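# Place the matching-width blank into the vise

## Task

Identify which plain metal blank has the same width as the dark setting master, then set that blank in the vise: resting on the two low parallel bars between the jaws, either keeping the side that faced up on the plate facing up or flipping it over, and pressed against both the fixed jaw (the end block without hoses) and the work stop (the short rod between the jaws). All remaining blocks must finish fully on their own original plate, right side up or flipped, and not resting on another block or on a plate pin. The result only counts if it stays put without the robot holding it, and nothing the robot is touching at the end may drop by more than about a fingernail's width once released. Nothing may be knocked or placed off the table.

## Robot and tools

Robot: one custom six-joint arm (Doosan-style kinematics; upper arm 638 mm shoulder-to-elbow, forearm 537 mm elbow-to-wrist-pitch) carrying a Robotiq 140 parallel gripper. The arm's base may sit slightly tilted on the table. A reference job-sheet image exists for the scene; show_instructions (no arguments) displays it without moving anything.

Frame: the scene frame has its origin on the table surface straight under the arm base, +z up, and +y to the left when facing along +x. Results report end_effector_position (metres) and end_effector_quat_wxyz, plus linear (m/s) and angular (rad/s) velocities, all in this frame. end_effector_position is the point midway between the closed finger pads; fingertips extend about 33 mm past it when closed and 9 mm when fully open. Fingers point along the gripper's +z and close along its y. Printed positions get less accurate at long reach.

execute_actions takes "actions": a list holding zero or one item, and optionally "pictures" (boolean; images come by default).
- Empty list: just report the current state.
- A wait: {"steps": N}, N up to 300, no new command; it returns when N control steps (each 1/30 s) have elapsed since the previous result.
- A motion: {"rows": [...], "steps": N}, N from 1 to 15 (default 15). Each row is used for one step; if there are fewer rows than steps, the final row repeats.
Each row is a single list of 9 numbers, each within [-1, 1], in this order: arm/djoint1 (waist), arm/djoint2 (shoulder), arm/djoint3 (elbow), arm/djoint4 (forearm roll), arm/djoint5 (wrist pitch), arm/djoint6 (wrist roll), gripper/position, gripper/force_limit, gripper/speed.

Joint entries are scaled offsets, not absolute angles. They are measured from the joint angles printed in the latest result that listed them (or from where the arm is when the action begins, if none has been shown yet in this scene or for later calls within one reply) — never from the previous row. A value of 1.0 equals 1.398 rad for waist and shoulder, 2.097 rad for elbow, 2.622 rad for the three wrist joints. Sending all zeros is therefore not a pause: it pulls the arm back to those reference angles. Stated joint ranges (rad): waist, shoulder, forearm roll, wrist pitch, wrist roll each -6.283 to 6.283; elbow -2.792 to 2.792. A call asking for more than 0.010 rad beyond a range end is refused and nothing is sent. Targets past the true end are clipped, and a "joint sent to its limit" line may appear (possibly about an earlier action); its absence proves nothing.

Gripper entries are absolute settings. position: +1 fully open (140 mm), pads touch near -0.8, -1 closes until blocked. force_limit: roughly 14 N at -1, 60 N at 0, 107 N at +1 (parts up to 40 mm wide). speed: about 30 mm/s at -1, 140 at 0, 250 at +1. Closing pushes the fingertips about 24 mm farther from the arm, so keep clearance above surfaces. To grasp, send position -1 and confirm object_status = 2. Status codes: 0 moving, 1 blocked while opening, 2 blocked while closing, 3 reached target or pads met (a thin part might still be held). To squeeze harder while at status 2, raise force_limit and nudge position (e.g. -1 to -0.98); a change of 0.01 or more counts as new. position_measured is in counts (3 open, 230 pads touching), not linear in mm.

Motion limits: joint target speeds cap at 2.09 rad/s (waist, shoulder), 3.14 (elbow), 3.93 (wrist joints), with 0.3 s acceleration from rest, joints synchronised. Targets stay within a lead of the measured angle (0.456 rad waist/shoulder, 0.683 elbow, 0.854 wrist joints), and are scaled back if they would place the gripper over 70 mm from where it is. Between calls the arm keeps heading to the last row's target until it nearly stops or a step is HELD.

Result lines: Joint positions and Joint velocities list joints in column order (rad, rad/s). HELD marks steps where some of your row was not sent. "joint command not followed" means the clearance check altered or blocked targets (mount blocks and posts count as arm parts). TORQUE FAULT or FORCE FAULT (any external force of 144 N, or a joint reaching its load limit: waist/shoulder 312, elbow 147, wrist joints 41.4 N m, held weight included) halts the arm for 10 s, drops the rest of the call, and lets the arm yield. MOTOR HOT warns of heating from holding loads; an OVER-TEMPERATURE FAULT brakes the arm until it cools. Avoid all stops.

Cameras: cam_high (896x504), cam_low (896x504), cam_wrist (616x616 fisheye), with calibration given per camera; actual poses may be off by a couple of degrees and millimetres. zoom_image takes "camera" (one of those names) and "region" [x0, y0, x1, y1] in that camera's pixels from the top-left, at most 504x504, of its latest image.

read_manual(section="licences") only returns licence text. finished_scene takes "scene" (the current scene number), ends and grades it irreversibly.

Cautions: random brief tugs can hit a held part or shove loose items. Don't drop, slam, or hard-push things; don't knock anything off the table; release the blank so it rests on its own against jaw and stop.

Each tool is called after "Call:" as name([rows], argument=value, ...), one row to a line, values as JSON.

Reference images:

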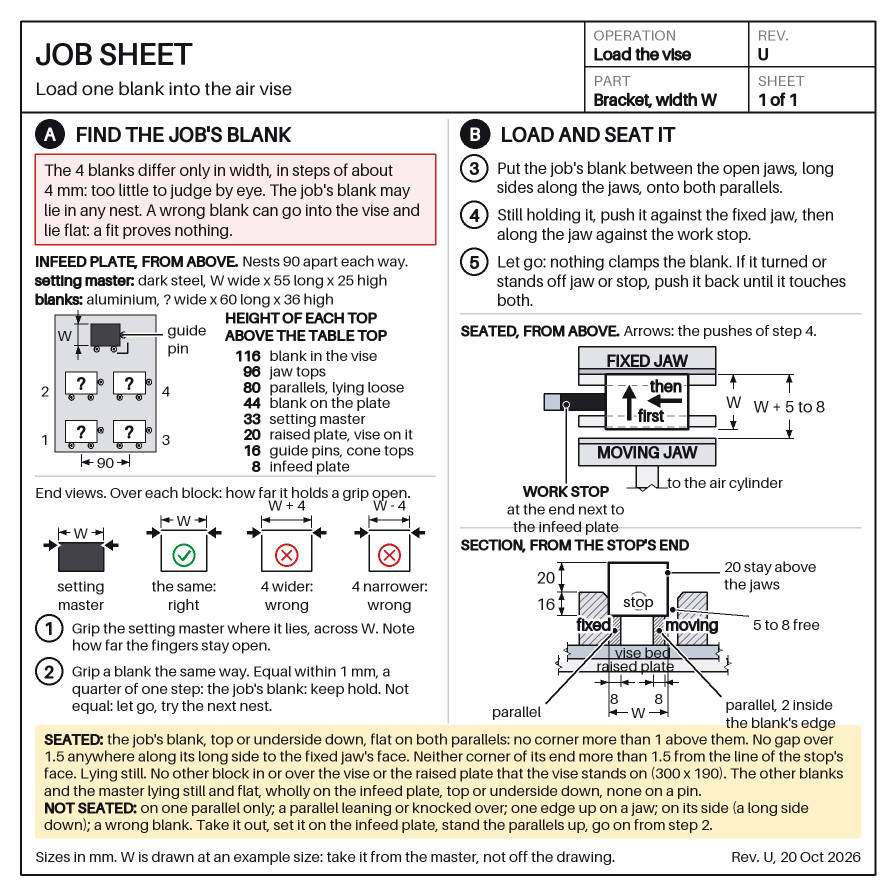

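## Session

Call:
execute_actions(actions=[])

Scene clock: 0.00 s of 6600.00 s.
end_effector_position=(+1.0904, -0.0812, +0.3861) position_measured=3 object_status=3 end_effector_quat_wxyz=(+0.071, -0.598, +0.795, -0.076) end_effector_velocity=(+0.000, +0.000, -0.000) end_effector_angular_velocity=(-0.000, -0.000, +0.000)
Joint positions: [-0.095  0.878  0.576 -0.015  1.48   3.322]
Joint velocities: [ 0.     0.001 -0.001 -0.    -0.     0.   ]

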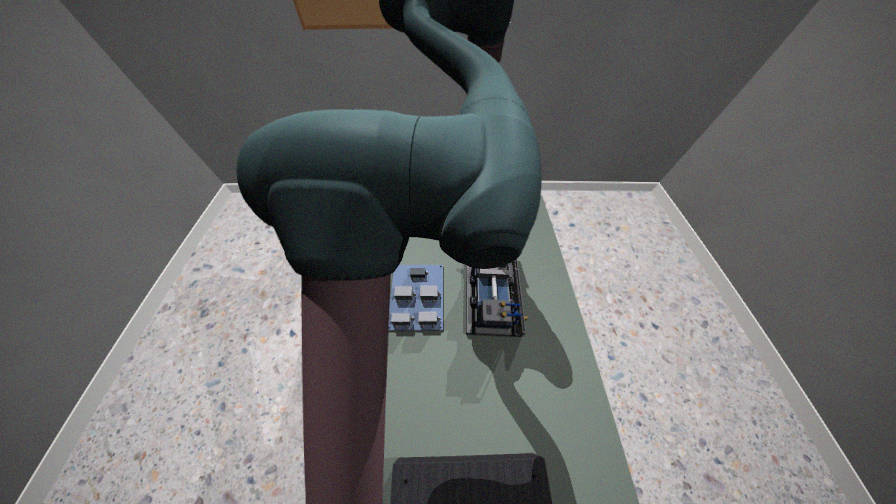

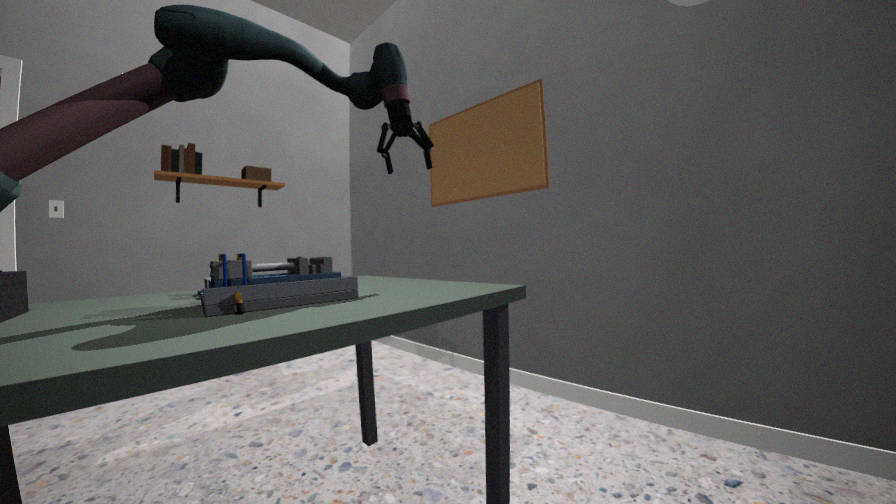

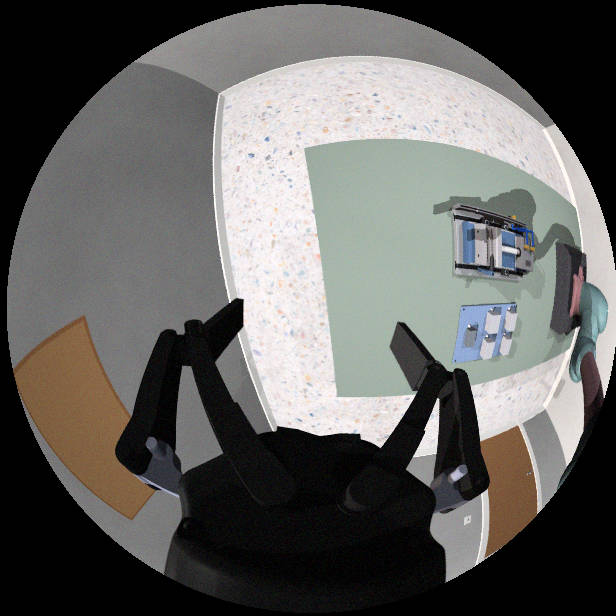

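Call:
zoom_image(camera="cam_high", region=[380, 250, 540, 340])

Call:
zoom_image(camera="cam_wrist", region=[420, 180, 600, 380])

Call:
zoom_image(camera="cam_low", region=[180, 240, 380, 330])

Region (380, 250, 540, 340) of cam_high's 896x504 image, scaled by 3.150, with more detail than that image has; it fills the top 284 rows of this view, and the rest is white.

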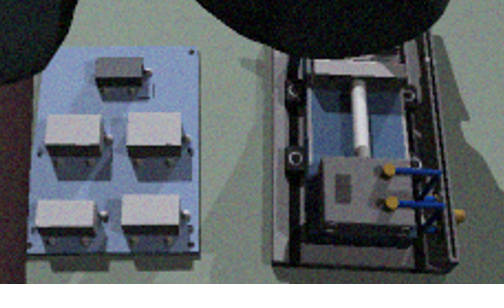

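Region (420, 180, 600, 380) of cam_wrist's 616x616 image, scaled by 2.520, with more detail than that image has; it fills the left 454 columns of this view, and the rest is white.

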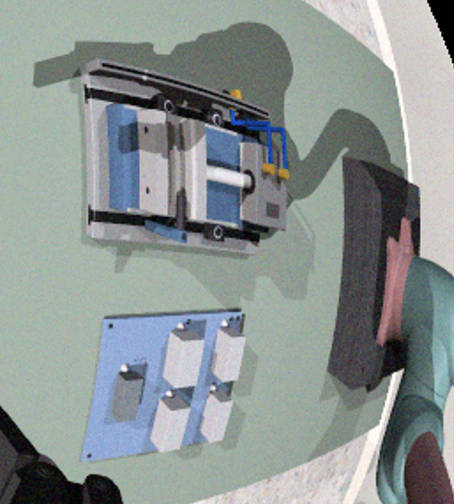

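Region (180, 240, 380, 330) of cam_low's 896x504 image, scaled by 2.520, with more detail than that image has; it fills the top 227 rows of this view, and the rest is white.

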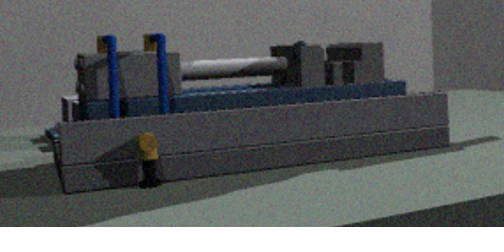

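Call:
execute_actions([
  {"rows": [[0.1435, -0.2894, 0.5069, 0.0057, -0.1719, -0.0195, 0.0, -1, 0]], "steps": 15},
], pictures=false)

Call:
execute_actions([
  {"steps": 30},
])

Scene clock: 120.50 s of 6600.00 s.
end_effector_position=(+0.9807, +0.0424, +0.3404) position_measured=105 object_status=0 end_effector_quat_wxyz=(+0.070, -0.653, +0.751, -0.063) end_effector_velocity=(-0.346, +0.156, -0.280) end_effector_angular_velocity=(+0.000, +0.360, +0.200)
Joint positions: [ 0.017  0.653  1.07  -0.007  1.229  3.293]
Joint velocities: [ 0.159 -0.321  1.043  0.011 -0.361 -0.04 ]
Steps of this call (steps 1 to 90: nothing new was sent; then 117.00 s passed at rest; steps 91 to 105: all 15 steps of this action). Readings (joint positions | what the end effector reports):
91: [-0.095 0.878 0.577 -0.015 1.480 3.322] | position_measured=3 object_status=0
92: [-0.093 0.875 0.582 -0.015 1.476 3.322] | position_measured=6 object_status=0
94: [-0.080 0.849 0.627 -0.014 1.447 3.318] | position_measured=21 object_status=0
98: [-0.034 0.755 0.798 -0.011 1.344 3.306] | position_measured=51 object_status=0
105: the state above

Scene clock: 121.50 s of 6600.00 s.
end_effector_position=(+0.7437, +0.1088, +0.2001) position_measured=129 object_status=3 end_effector_quat_wxyz=(+0.000, +0.697, -0.718, -0.000) end_effector_velocity=(+0.001, -0.001, +0.001) end_effector_angular_velocity=(+0.000, -0.001, -0.001)
Joint positions: [ 0.106  0.474  1.64  -0.     1.029  3.271]
Joint velocities: [-0.001 -0.001 -0.001  0.    -0.     0.   ]
Steps of this call (steps 1 to 30: the robot went on to your last target). Readings (joint positions | what the end effector reports):
1: [0.022 0.642 1.105 -0.006 1.217 3.292] | position_measured=112 object_status=0
2: [0.028 0.631 1.140 -0.006 1.205 3.291] | position_measured=120 object_status=0
4: [0.038 0.610 1.208 -0.005 1.181 3.288] | position_measured=129 object_status=0
8: [0.059 0.568 1.341 -0.004 1.134 3.283] | position_measured=129 object_status=0
30: the state above
camera_calibration (this result's frames):
cam_wrist: T_world_to_cam=[[-0.994953, -0.0929524, -0.0377883, 0.763052], [-0.100212, 0.939514, 0.327523, -0.0723187], [0.00505857, 0.329657, -0.944087, 0.31799], [0, 0, 0, 1]] pos_world=[0.750345, 0.0340441, 0.352731]

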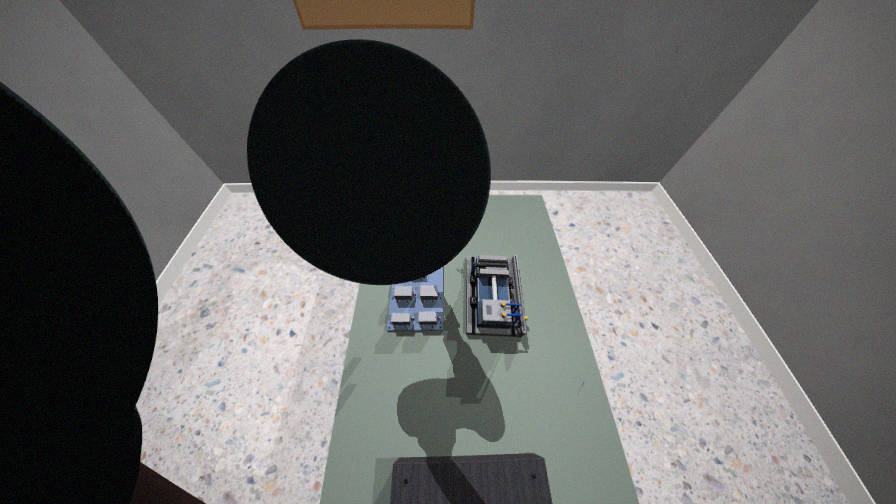

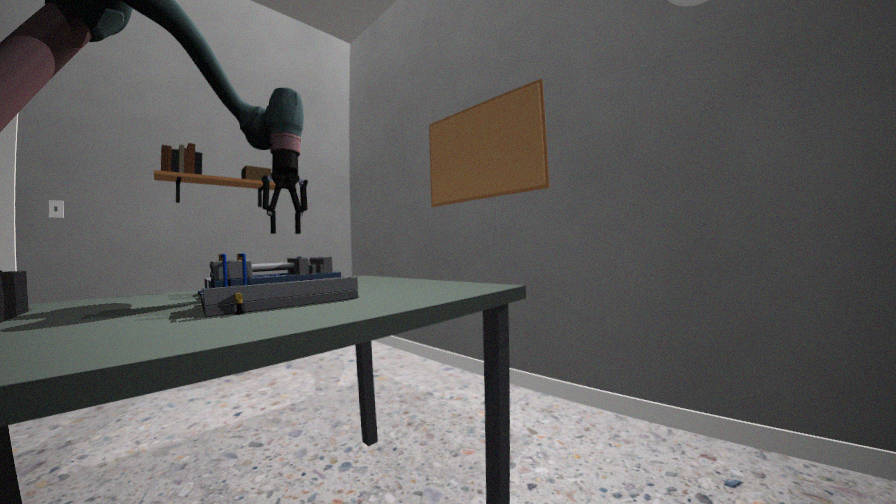

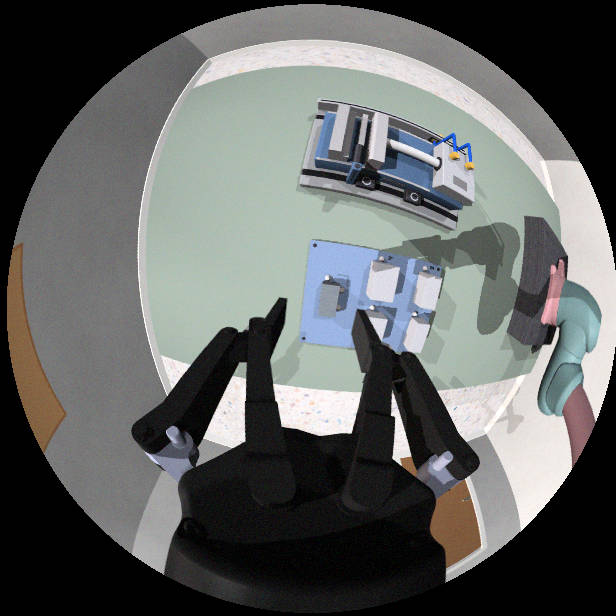

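Call:
zoom_image(camera="cam_wrist", region=[270, 230, 450, 360])

Call:
zoom_image(camera="cam_wrist", region=[295, 90, 485, 235])

Region (270, 230, 450, 360) of cam_wrist's 616x616 image, scaled by 2.800, with more detail than that image has.

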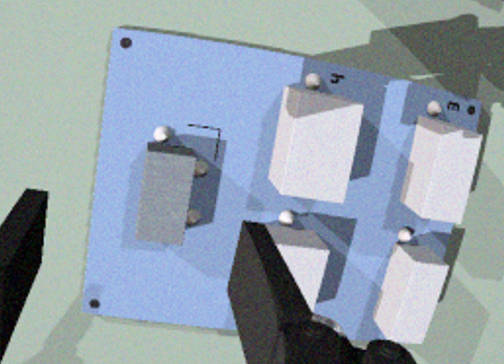

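Region (295, 90, 485, 235) of cam_wrist's 616x616 image, scaled by 2.653, with more detail than that image has; it fills the top 385 rows of this view, and the rest is white.

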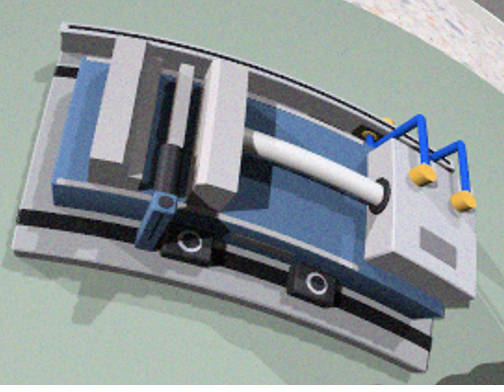

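Call:
execute_actions([
  {"rows": [[0.02246, 0.0558, 0.0454, 0.0, -0.0663, 0.0121, 0.0, -1, 0]], "steps": 15},
], pictures=false)

Call:
execute_actions([
  {"steps": 12},
])

Scene clock: 181.97 s of 6600.00 s.
end_effector_position=(+0.7290, +0.1306, +0.1007) position_measured=129 object_status=3 end_effector_quat_wxyz=(-0.000, +0.696, -0.718, -0.000) end_effector_velocity=(-0.000, +0.001, -0.002) end_effector_angular_velocity=(+0.000, +0.002, -0.000)
Joint positions: [ 0.137  0.552  1.735 -0.     0.856  3.302]
Joint velocities: [ 0.001  0.002  0.     0.001 -0.001  0.   ]
Steps of this call (steps 1 to 15: the robot went on to your last target; steps 16 to 90: nothing new was sent; then 56.97 s passed at rest; steps 91 to 105: all 15 steps of this action). Readings (joint positions | what the end effector reports):
91: [0.106 0.474 1.640 -0.000 1.029 3.271] | position_measured=129 object_status=3
92: [0.107 0.476 1.643 -0.000 1.022 3.272] | position_measured=129 object_status=3
94: [0.117 0.500 1.673 -0.000 0.968 3.282] | position_measured=129 object_status=3
98: [0.136 0.548 1.730 -0.000 0.865 3.301] | position_measured=129 object_status=3
105: the state above

Scene clock: 182.37 s of 6600.00 s.
end_effector_position=(+0.7289, +0.1306, +0.1006) position_measured=129 object_status=3 end_effector_quat_wxyz=(+0.000, +0.696, -0.718, -0.000) end_effector_velocity=(-0.001, +0.000, -0.002) end_effector_angular_velocity=(-0.000, +0.002, +0.000)
Joint positions: [ 0.137  0.552  1.735 -0.     0.855  3.302]
Joint velocities: [ 0.     0.002  0.    -0.    -0.     0.   ]
Steps of this call (steps 1 to 12: the robot went on to your last target). Readings (joint positions | what the end effector reports):
1: [0.137 0.552 1.735 -0.000 0.855 3.302] | position_measured=129 object_status=3
2: [0.137 0.552 1.735 -0.000 0.855 3.302] | position_measured=129 object_status=3
4: [0.137 0.552 1.735 -0.000 0.855 3.302] | position_measured=129 object_status=3
8: [0.137 0.552 1.735 -0.000 0.855 3.302] | position_measured=129 object_status=3
12: the state above
camera_calibration (this result's frames):
cam_wrist: T_world_to_cam=[[-0.99496, -0.0926369, -0.0383682, 0.746648], [-0.100106, 0.939529, 0.327512, -0.0618273], [0.00570835, 0.329702, -0.944068, 0.216397], [0, 0, 0, 1]] pos_world=[0.735461, 0.0559093, 0.25319]

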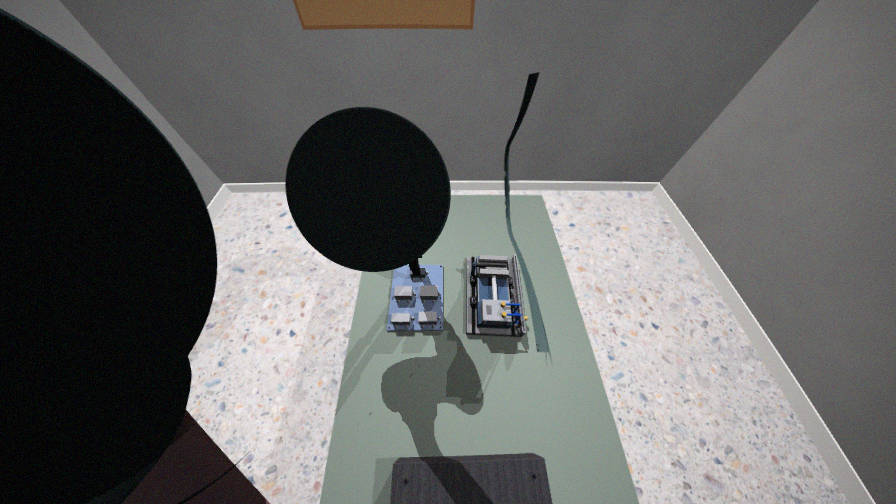

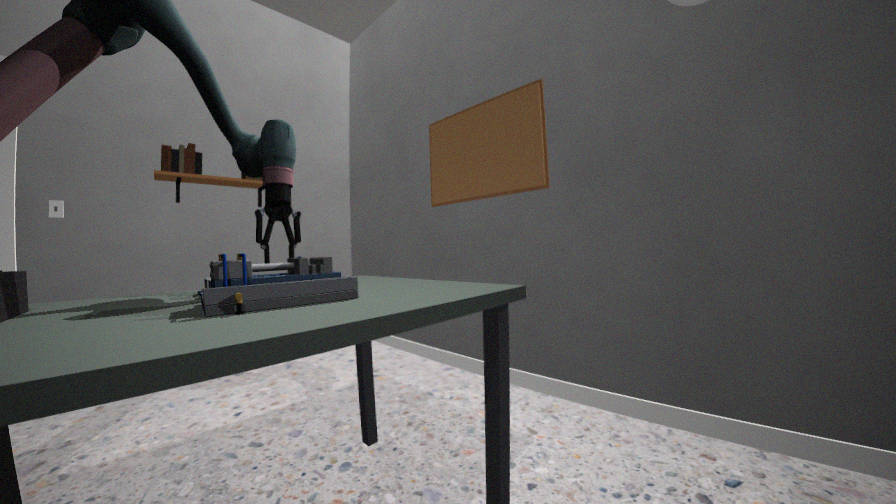

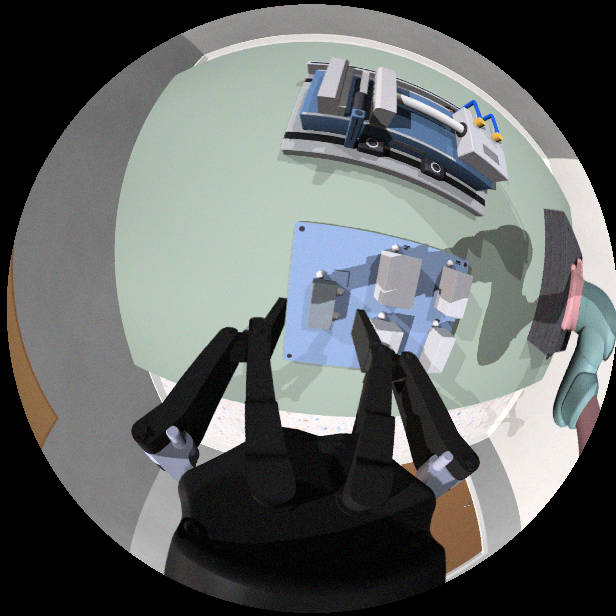

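Call:
zoom_image(camera="cam_wrist", region=[270, 250, 390, 370])

Region (270, 250, 390, 370) of cam_wrist's 616x616 image, scaled by 4.200, with more detail than that image has.

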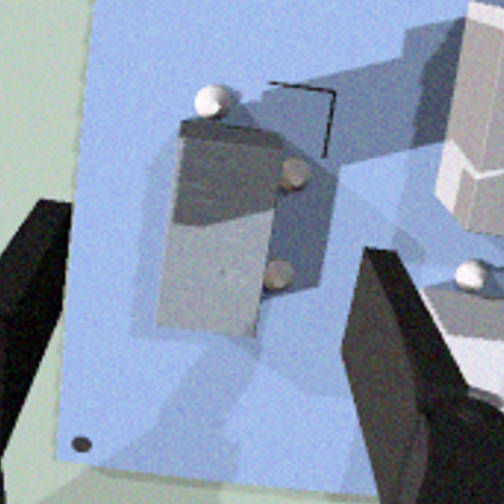

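Call:
execute_actions([
  {"rows": [[0,0.004,0.0012,0,-0.0031,0,0.0,-1,0],[0,0.009,0.0027,0,-0.007,0,0.0,-1,0],[0,0.014,0.0043,0,-0.0109,0,0.0,-1,0],[0,0.019,0.0058,0,-0.0148,0,0.0,-1,0],[0,0.024,0.0073,0,-0.0186,0,0.0,-1,0],[0,0.029,0.0088,0,-0.0225,0,0.0,-1,0],[0,0.033,0.01,0,-0.0256,0,0.0,-1,0],[0,0.036,0.0109,0,-0.028,0,0.0,-1,0],[0,0.03745,0.01139,0,-0.02908,0,0.0,-1,0]], "steps": 15},
])

Scene clock: 259.53 s of 6600.00 s.
end_effector_position=(+0.7289, +0.1307, +0.0526) position_measured=129 object_status=3 end_effector_quat_wxyz=(-0.000, +0.696, -0.718, -0.000) end_effector_velocity=(-0.000, +0.000, -0.002) end_effector_angular_velocity=(-0.000, +0.001, +0.001)
Joint positions: [0.137 0.604 1.759 0.    0.779 3.302]
Joint velocities: [ 0.001  0.002  0.001 -0.    -0.002 -0.   ]
Steps of this call (steps 1 to 15: the robot went on to your last target; steps 16 to 90: nothing new was sent; then 73.67 s passed at rest; steps 91 to 105: all 15 steps of this action). Readings (joint positions | what the end effector reports):
91: [0.137 0.552 1.735 -0.000 0.855 3.302] | position_measured=129 object_status=3
92: [0.137 0.554 1.736 0.000 0.852 3.302] | position_measured=129 object_status=3
94: [0.137 0.563 1.740 0.000 0.839 3.302] | position_measured=129 object_status=3
98: [0.137 0.590 1.752 0.000 0.801 3.302] | position_measured=129 object_status=3
105: the state above
camera_calibration (this result's frames):
cam_wrist: T_world_to_cam=[[-0.994959, -0.0925886, -0.0385159, 0.744843], [-0.100109, 0.939505, 0.327581, -0.04617], [0.00585564, 0.329785, -0.944038, 0.170989], [0, 0, 0, 1]] pos_world=[0.735466, 0.0559511, 0.205233]

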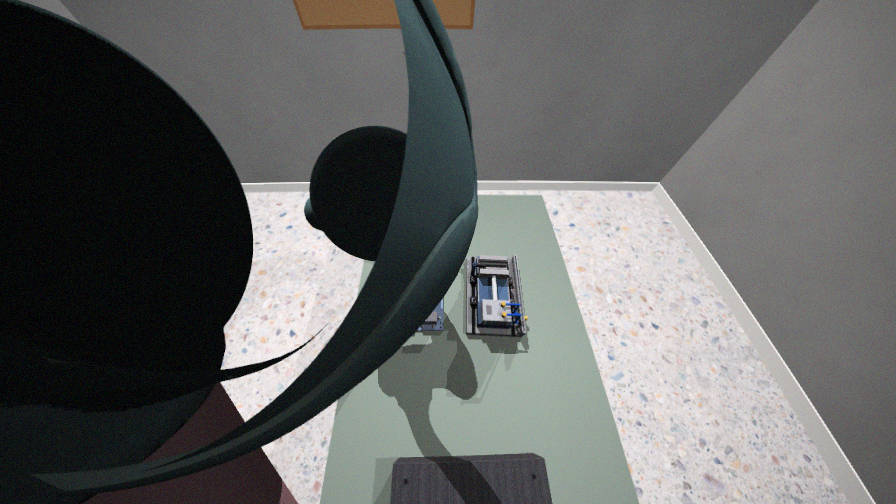

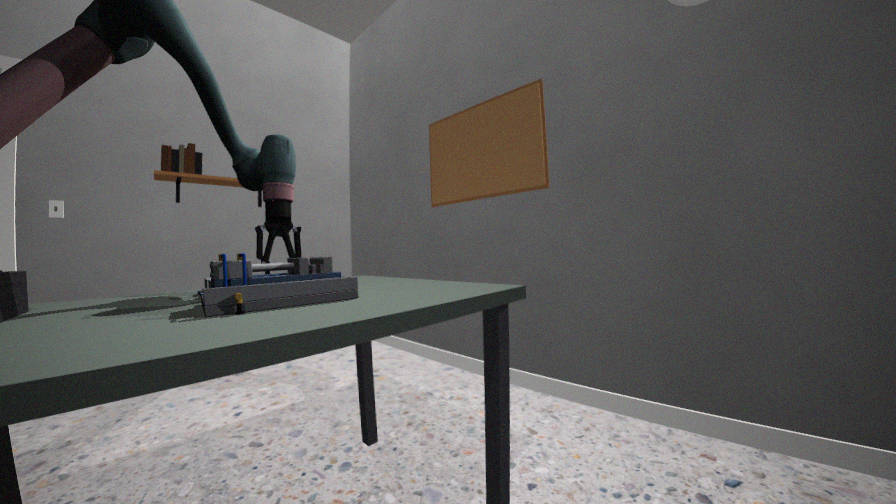

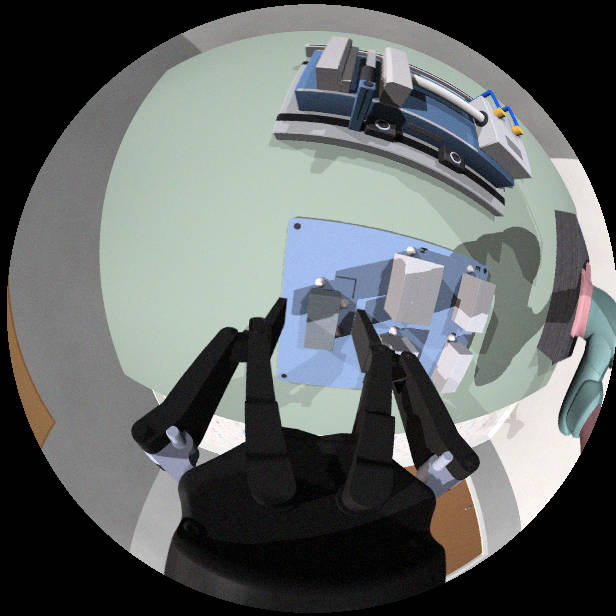

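Close the gripper on the master with moderate force, slow speed.

Call:
execute_actions([
  {"rows": [[0,0,0,0,0,0,-1,-0.5,-0.6]], "steps": 15},
], pictures=false)

Call:
execute_actions([
  {"steps": 15},
])

Scene clock: 263.30 s of 6600.00 s.
end_effector_position=(+0.7289, +0.1306, +0.0526) position_measured=182 object_status=0 end_effector_quat_wxyz=(+0.000, +0.696, -0.718, -0.000) end_effector_velocity=(+0.001, +0.001, +0.000) end_effector_angular_velocity=(+0.000, -0.001, +0.001)
Joint positions: [ 0.137  0.604  1.759 -0.     0.779  3.302]
Joint velocities: [ 0.001  0.    -0.002  0.     0.    -0.001]
Steps of this call (steps 1 to 15: the robot went on to your last target; steps 16 to 90: nothing new was sent; then 0.27 s passed at rest; steps 91 to 105: all 15 steps of this action). Readings (joint positions | what the end effector reports):
91: [0.137 0.604 1.759 -0.000 0.779 3.302] | position_measured=129 object_status=0
92: [0.137 0.604 1.759 -0.000 0.779 3.302] | position_measured=130 object_status=0
94: [0.137 0.604 1.759 -0.000 0.779 3.302] | position_measured=138 object_status=0
98: [0.137 0.604 1.759 -0.000 0.779 3.302] | position_measured=154 object_status=0
105: the state above

Scene clock: 263.80 s of 6600.00 s.
end_effector_position=(+0.7289, +0.1307, +0.0526) position_measured=190 object_status=2 end_effector_quat_wxyz=(-0.000, +0.696, -0.718, -0.000) end_effector_velocity=(-0.001, -0.000, +0.000) end_effector_angular_velocity=(+0.000, -0.000, -0.000)
Joint positions: [0.137 0.604 1.759 0.    0.779 3.302]
Joint velocities: [-0.    -0.001  0.001  0.    -0.     0.   ]
Steps of this call (steps 1 to 15: the robot went on to your last target). Readings (joint positions | what the end effector reports):
1: [0.137 0.604 1.759 -0.000 0.779 3.302] | position_measured=186 object_status=0
2: [0.137 0.604 1.759 -0.000 0.779 3.302] | position_measured=190 object_status=0
4: [0.137 0.604 1.759 -0.000 0.779 3.302] | position_measured=190 object_status=0
8: [0.137 0.604 1.759 0.000 0.779 3.302] | position_measured=190 object_status=2
15: the state above
The arm was judged still, so your last target was given up. Only a new action makes it travel on or press farther. Fingers that are still opening or closing keep moving.
camera_calibration (this result's frames):
cam_wrist: T_world_to_cam=[[-0.994963, -0.0925692, -0.0384771, 0.744791], [-0.100078, 0.939509, 0.327577, -0.0461753], [0.00582605, 0.329777, -0.944041, 0.171022], [0, 0, 0, 1]] pos_world=[0.735422, 0.0559278, 0.205235]

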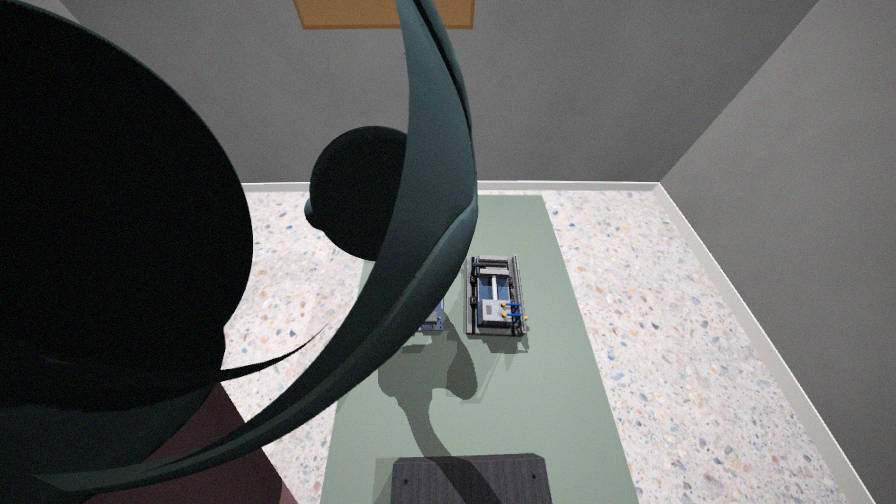

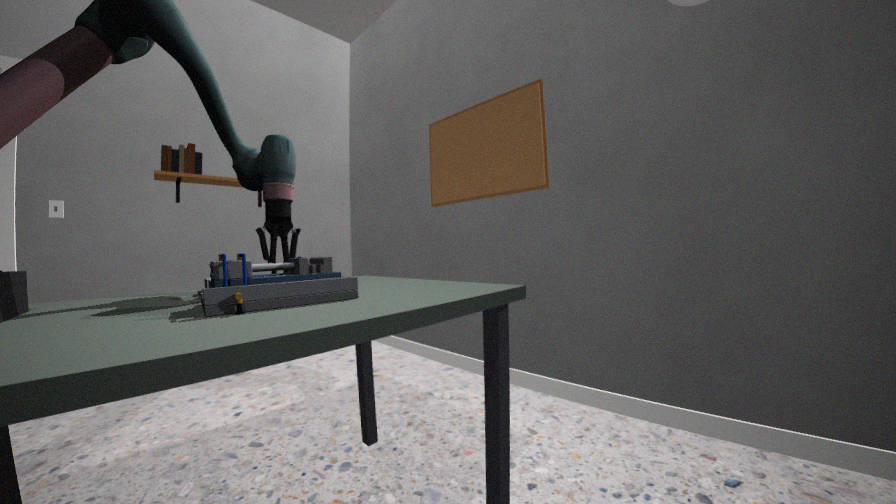

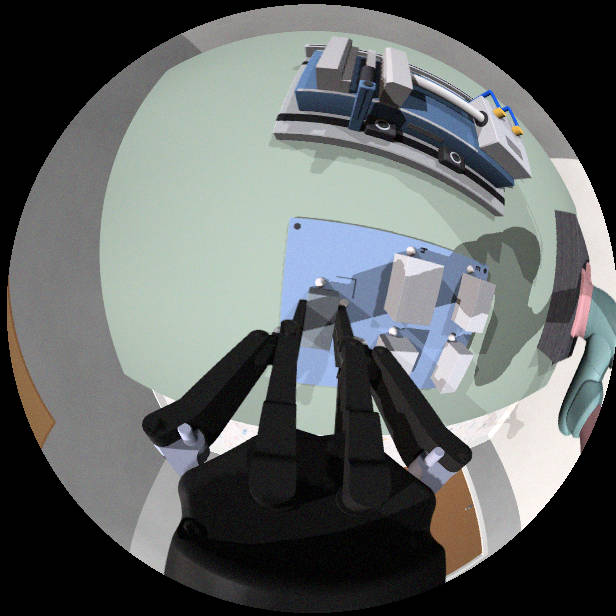

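Call:
zoom_image(camera="cam_wrist", region=[280, 270, 370, 360])

Region (280, 270, 370, 360) of cam_wrist's 616x616 image, scaled by 5.600, with more detail than that image has.

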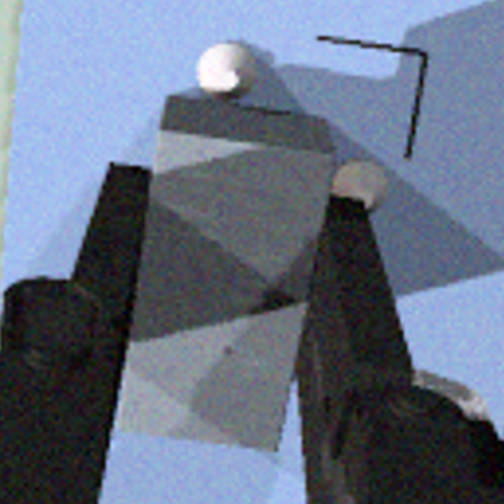

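Call:
execute_actions([
  {"rows": [[0,0,0,0,0,0,0.0,-0.5,0],[0,0,0,0,0,0,0.0,-0.5,0],[0,0,0,0,0,0,0.0,-0.5,0],[0,0,0,0,0,0,0.0,-0.5,0],[0,-0.03745,-0.01139,0,0.02908,0,0.0,-0.5,0]], "steps": 15},
], pictures=false)

Call:
execute_actions([
  {"rows": [[0.0936,-0.13515,0.15695,0,-0.05346,0.0499,0.0,-0.5,0]], "steps": 15},
], pictures=false)

Call:
execute_actions([
  {"steps": 15},
])

Scene clock: 318.23 s of 6600.00 s.
end_effector_position=(+0.7289, +0.1307, +0.1006) position_measured=129 object_status=0 end_effector_quat_wxyz=(-0.000, +0.696, -0.718, -0.000) end_effector_velocity=(-0.000, -0.001, +0.002) end_effector_angular_velocity=(+0.000, -0.001, -0.001)
Joint positions: [0.137 0.552 1.735 0.    0.856 3.302]
Joint velocities: [-0.001 -0.003  0.     0.     0.001 -0.   ]
Steps of this call (steps 1 to 90: nothing new was sent; then 50.93 s passed at rest; steps 91 to 105: all 15 steps of this action). Readings (joint positions | what the end effector reports):
91: [0.137 0.604 1.759 0.000 0.779 3.302] | position_measured=190 object_status=0
92: [0.137 0.604 1.759 0.000 0.779 3.302] | position_measured=190 object_status=0
94: [0.137 0.604 1.759 0.000 0.779 3.302] | position_measured=172 object_status=0
98: [0.137 0.573 1.744 0.000 0.825 3.302] | position_measured=141 object_status=0
105: the state above

Scene clock: 318.73 s of 6600.00 s.
end_effector_position=(+0.5506, +0.1828, +0.1007) position_measured=129 object_status=3 end_effector_quat_wxyz=(+0.000, +0.696, -0.718, -0.000) end_effector_velocity=(-0.028, +0.006, -0.001) end_effector_angular_velocity=(+0.002, -0.007, -0.003)
Joint positions: [0.267 0.363 2.062 0.    0.716 3.432]
Joint velocities: [ 0.022 -0.03   0.053 -0.    -0.031  0.026]
Steps of this call (steps 1 to 15: all 15 steps of this action). Readings (joint positions | what the end effector reports):
1: [0.137 0.552 1.735 0.000 0.856 3.302] | position_measured=129 object_status=3
2: [0.139 0.549 1.740 0.000 0.852 3.305] | position_measured=129 object_status=3
4: [0.157 0.523 1.784 0.000 0.832 3.323] | position_measured=129 object_status=3
8: [0.206 0.452 1.908 0.000 0.781 3.371] | position_measured=129 object_status=3
15: the state above

Scene clock: 319.23 s of 6600.00 s.
end_effector_position=(+0.5498, +0.1830, +0.1006) position_measured=129 object_status=3 end_effector_quat_wxyz=(+0.000, +0.696, -0.718, -0.000) end_effector_velocity=(+0.000, -0.000, -0.000) end_effector_angular_velocity=(+0.000, +0.000, -0.000)
Joint positions: [0.268 0.363 2.064 0.    0.715 3.433]
Joint velocities: [-0.001 -0.     0.     0.    -0.    -0.   ]
Steps of this call (steps 1 to 15: the robot went on to your last target). Readings (joint positions | what the end effector reports):
1: [0.268 0.363 2.063 0.000 0.716 3.433] | position_measured=129 object_status=3
2: [0.268 0.363 2.063 0.000 0.715 3.433] | position_measured=129 object_status=3
4: [0.268 0.363 2.064 0.000 0.715 3.433] | position_measured=129 object_status=3
8: [0.268 0.363 2.064 0.000 0.715 3.433] | position_measured=129 object_status=3
15: the state above
The arm was judged still, so your last target was given up. Only a new action makes it travel on or press farther. Fingers that are still opening or closing keep moving.
camera_calibration (this result's frames):
cam_wrist: T_world_to_cam=[[-0.994973, -0.0925085, -0.0383583, 0.573289], [-0.0999819, 0.939493, 0.327652, -0.129055], [0.00572677, 0.32984, -0.944019, 0.200167], [0, 0, 0, 1]] pos_world=[0.556357, 0.108257, 0.253237]

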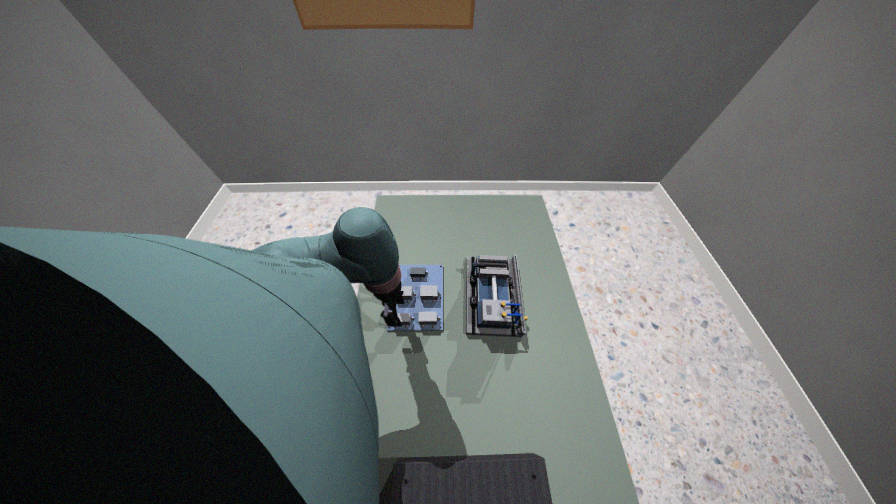

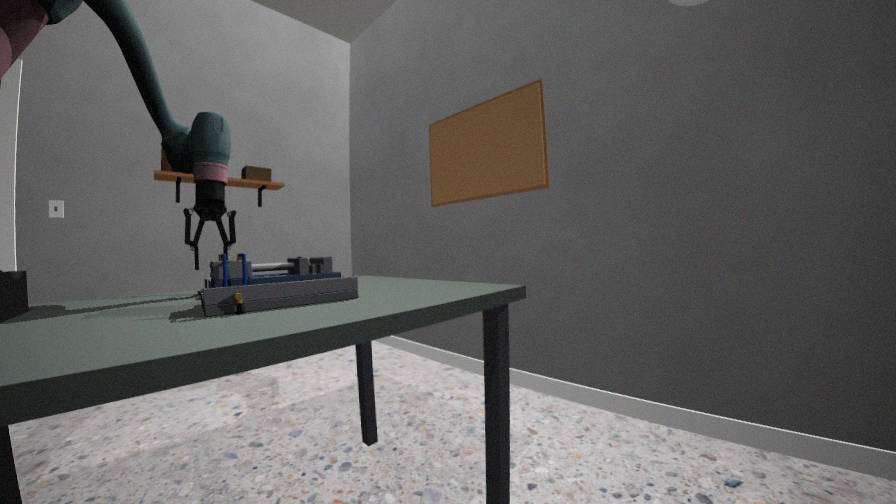

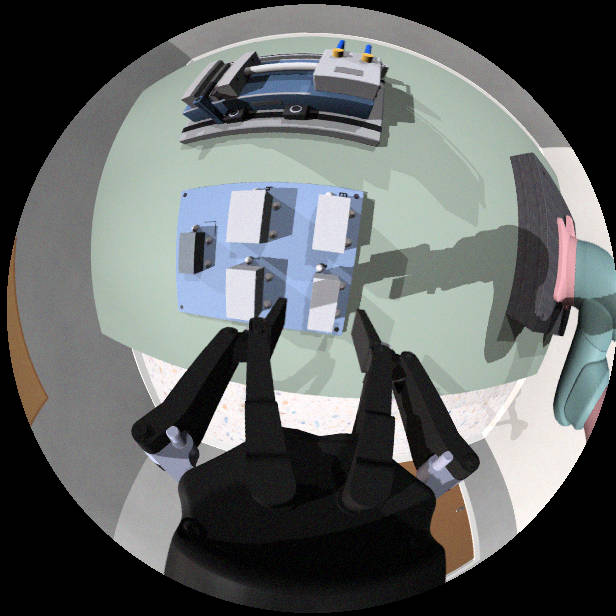

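Call:
zoom_image(camera="cam_wrist", region=[270, 250, 390, 370])

Call:
zoom_image(camera="cam_wrist", region=[170, 180, 380, 340])

Region (270, 250, 390, 370) of cam_wrist's 616x616 image, scaled by 4.200, with more detail than that image has.

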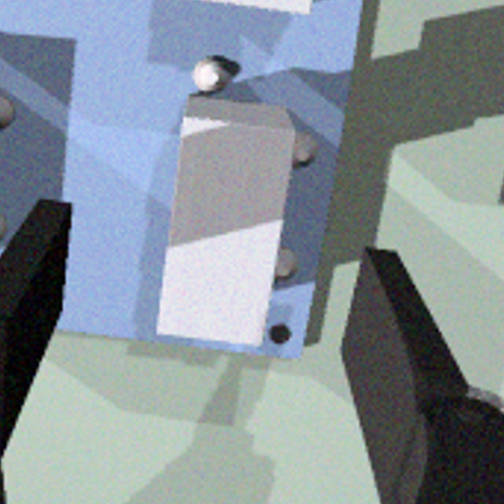

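Region (170, 180, 380, 340) of cam_wrist's 616x616 image, scaled by 2.400, with more detail than that image has; it fills the top 384 rows of this view, and the rest is white.

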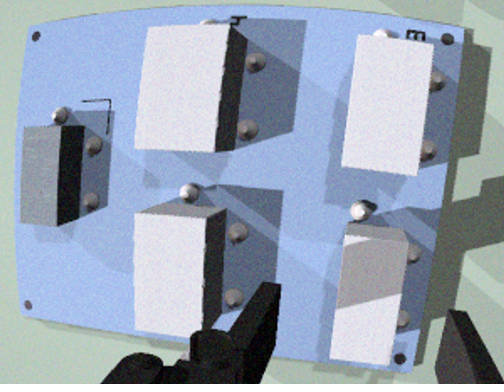

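Call:
execute_actions([
  {"rows": [[-0.001,0.005,0.0016,0,-0.004,-0.0005,0.0,-0.5,0],[-0.002,0.011,0.0036,0,-0.0087,-0.001,0.0,-0.5,0],[-0.003,0.017,0.0055,0,-0.0135,-0.0015,0.0,-0.5,0],[-0.00327,0.023,0.0074,0,-0.0182,-0.00175,0.0,-0.5,0],[-0.00327,0.029,0.0094,0,-0.023,-0.00175,0.0,-0.5,0],[-0.00327,0.034,0.011,0,-0.0269,-0.00175,0.0,-0.5,0],[-0.00327,0.03824,0.01236,0,-0.03027,-0.00175,0.0,-0.5,0]], "steps": 14},
], pictures=false)

Call:
execute_actions([
  {"rows": [[0,0,0,0,0,0,-1,-0.5,-0.6]], "steps": 15},
], pictures=false)

Call:
execute_actions([
  {"steps": 12},
])

Scene clock: 373.90 s of 6600.00 s.
end_effector_position=(+0.5490, +0.1801, +0.0611) position_measured=129 object_status=3 end_effector_quat_wxyz=(-0.000, +0.696, -0.718, -0.000) end_effector_velocity=(-0.001, -0.001, -0.002) end_effector_angular_velocity=(-0.000, +0.002, -0.000)
Joint positions: [0.264 0.416 2.09  0.    0.636 3.429]
Joint velocities: [-0.001  0.002  0.002  0.    -0.002 -0.   ]
Steps of this call (steps 1 to 90: nothing new was sent; then 51.20 s passed at rest; steps 91 to 104: all 14 steps of this action). Readings (joint positions | what the end effector reports):
91: [0.268 0.363 2.064 0.000 0.715 3.433] | position_measured=129 object_status=3
92: [0.268 0.365 2.065 0.000 0.712 3.433] | position_measured=129 object_status=3
94: [0.266 0.376 2.071 0.000 0.695 3.431] | position_measured=129 object_status=3
98: [0.264 0.407 2.085 0.000 0.650 3.429] | position_measured=129 object_status=3
104: the state above

Scene clock: 374.40 s of 6600.00 s.
end_effector_position=(+0.5490, +0.1801, +0.0611) position_measured=182 object_status=0 end_effector_quat_wxyz=(-0.000, +0.696, -0.718, -0.000) end_effector_velocity=(-0.000, -0.000, +0.000) end_effector_angular_velocity=(-0.000, -0.000, -0.000)
Joint positions: [0.264 0.416 2.09  0.    0.636 3.429]
Joint velocities: [ 0.    -0.001  0.001 -0.     0.     0.   ]
Steps of this call (steps 1 to 15: all 15 steps of this action). Readings (joint positions | what the end effector reports):
1: [0.264 0.416 2.090 0.000 0.636 3.429] | position_measured=129 object_status=0
2: [0.264 0.416 2.090 0.000 0.636 3.429] | position_measured=130 object_status=0
4: [0.264 0.416 2.090 0.000 0.636 3.429] | position_measured=138 object_status=0
8: [0.264 0.416 2.090 0.000 0.636 3.429] | position_measured=154 object_status=0
15: the state above

Scene clock: 374.80 s of 6600.00 s.
end_effector_position=(+0.5490, +0.1801, +0.0611) position_measured=190 object_status=2 end_effector_quat_wxyz=(-0.000, +0.696, -0.718, -0.000) end_effector_velocity=(+0.000, -0.001, +0.000) end_effector_angular_velocity=(+0.000, -0.000, -0.001)
Joint positions: [0.264 0.416 2.09  0.    0.636 3.429]
Joint velocities: [-0.001  0.    -0.    -0.    -0.    -0.   ]
Steps of this call (steps 1 to 12: the robot went on to your last target). Readings (joint positions | what the end effector reports):
1: [0.264 0.416 2.090 0.000 0.636 3.429] | position_measured=186 object_status=0
2: [0.264 0.416 2.090 0.000 0.636 3.429] | position_measured=190 object_status=0
4: [0.264 0.416 2.090 0.000 0.636 3.429] | position_measured=190 object_status=0
8: [0.264 0.416 2.090 0.000 0.636 3.429] | position_measured=190 object_status=2
12: the state above
camera_calibration (this result's frames):
cam_wrist: T_world_to_cam=[[-0.994974, -0.0924489, -0.0384791, 0.570734], [-0.0999659, 0.939477, 0.327704, -0.113464], [0.00585438, 0.329903, -0.943997, 0.16376], [0, 0, 0, 1]] pos_world=[0.555564, 0.105336, 0.213732]

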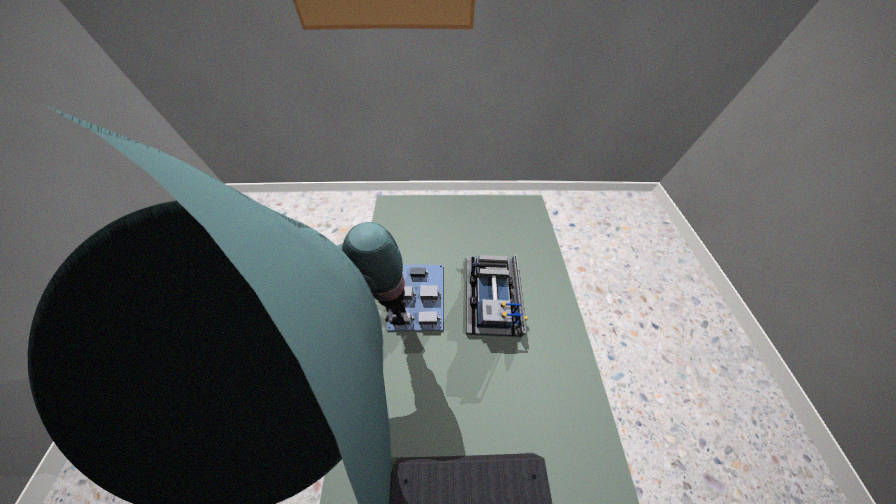

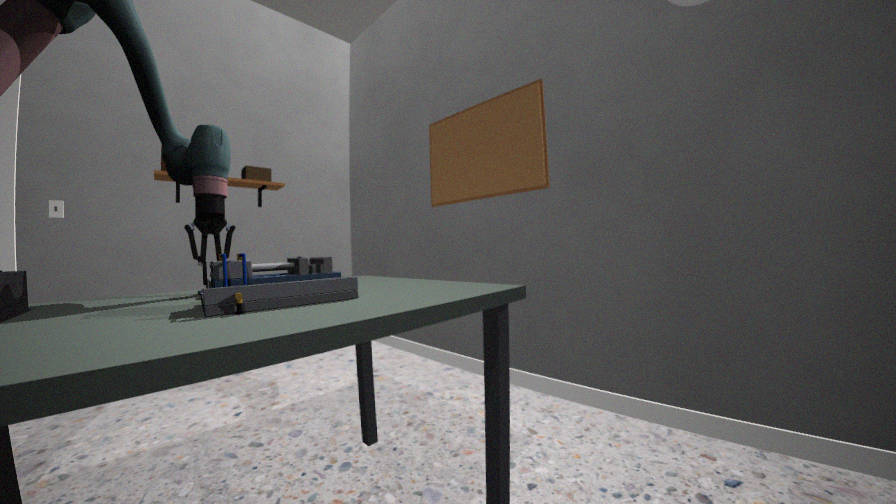

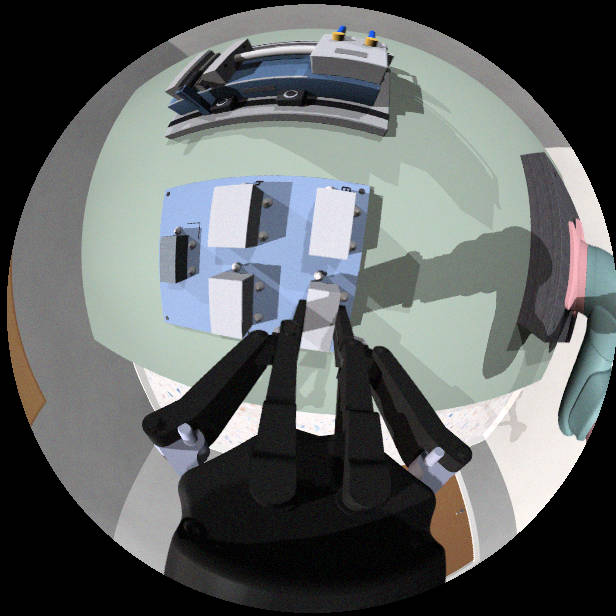

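Call:
execute_actions([
  {"rows": [[0,0,0,0,0,0,-0.98,0.4,-0.6]], "steps": 8},
], pictures=false)

Call:
zoom_image(camera="cam_high", region=[455, 245, 535, 345])

Scene clock: 384.50 s of 6600.00 s.
end_effector_position=(+0.5490, +0.1801, +0.0612) position_measured=193 object_status=2 end_effector_quat_wxyz=(-0.000, +0.696, -0.718, -0.000) end_effector_velocity=(+0.000, +0.000, -0.000) end_effector_angular_velocity=(+0.000, -0.000, +0.000)
Joint positions: [0.264 0.416 2.09  0.    0.636 3.429]
Joint velocities: [ 0.     0.    -0.001  0.    -0.     0.   ]
Steps of this call (steps 1 to 15: the robot went on to your last target; steps 16 to 90: nothing new was sent; then 6.43 s passed at rest; steps 91 to 98: all 8 steps of this action). Readings (joint positions | what the end effector reports):
91: [0.264 0.416 2.090 0.000 0.636 3.429] | position_measured=190 object_status=0
92: [0.264 0.416 2.090 0.000 0.636 3.429] | position_measured=193 object_status=0
94: [0.264 0.416 2.090 0.000 0.636 3.429] | position_measured=193 object_status=0
98: the state above

Region (455, 245, 535, 345) of cam_high's 896x504 image, scaled by 5.040, with more detail than that image has; it fills the left 403 columns of this view, and the rest is white.

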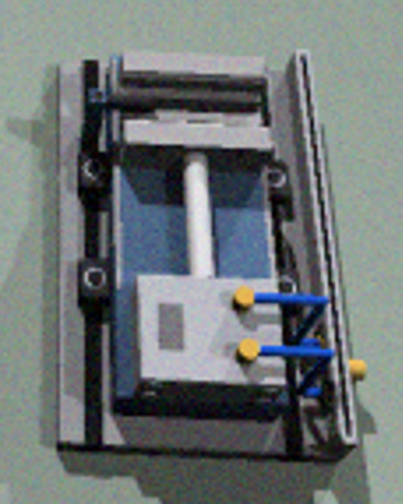

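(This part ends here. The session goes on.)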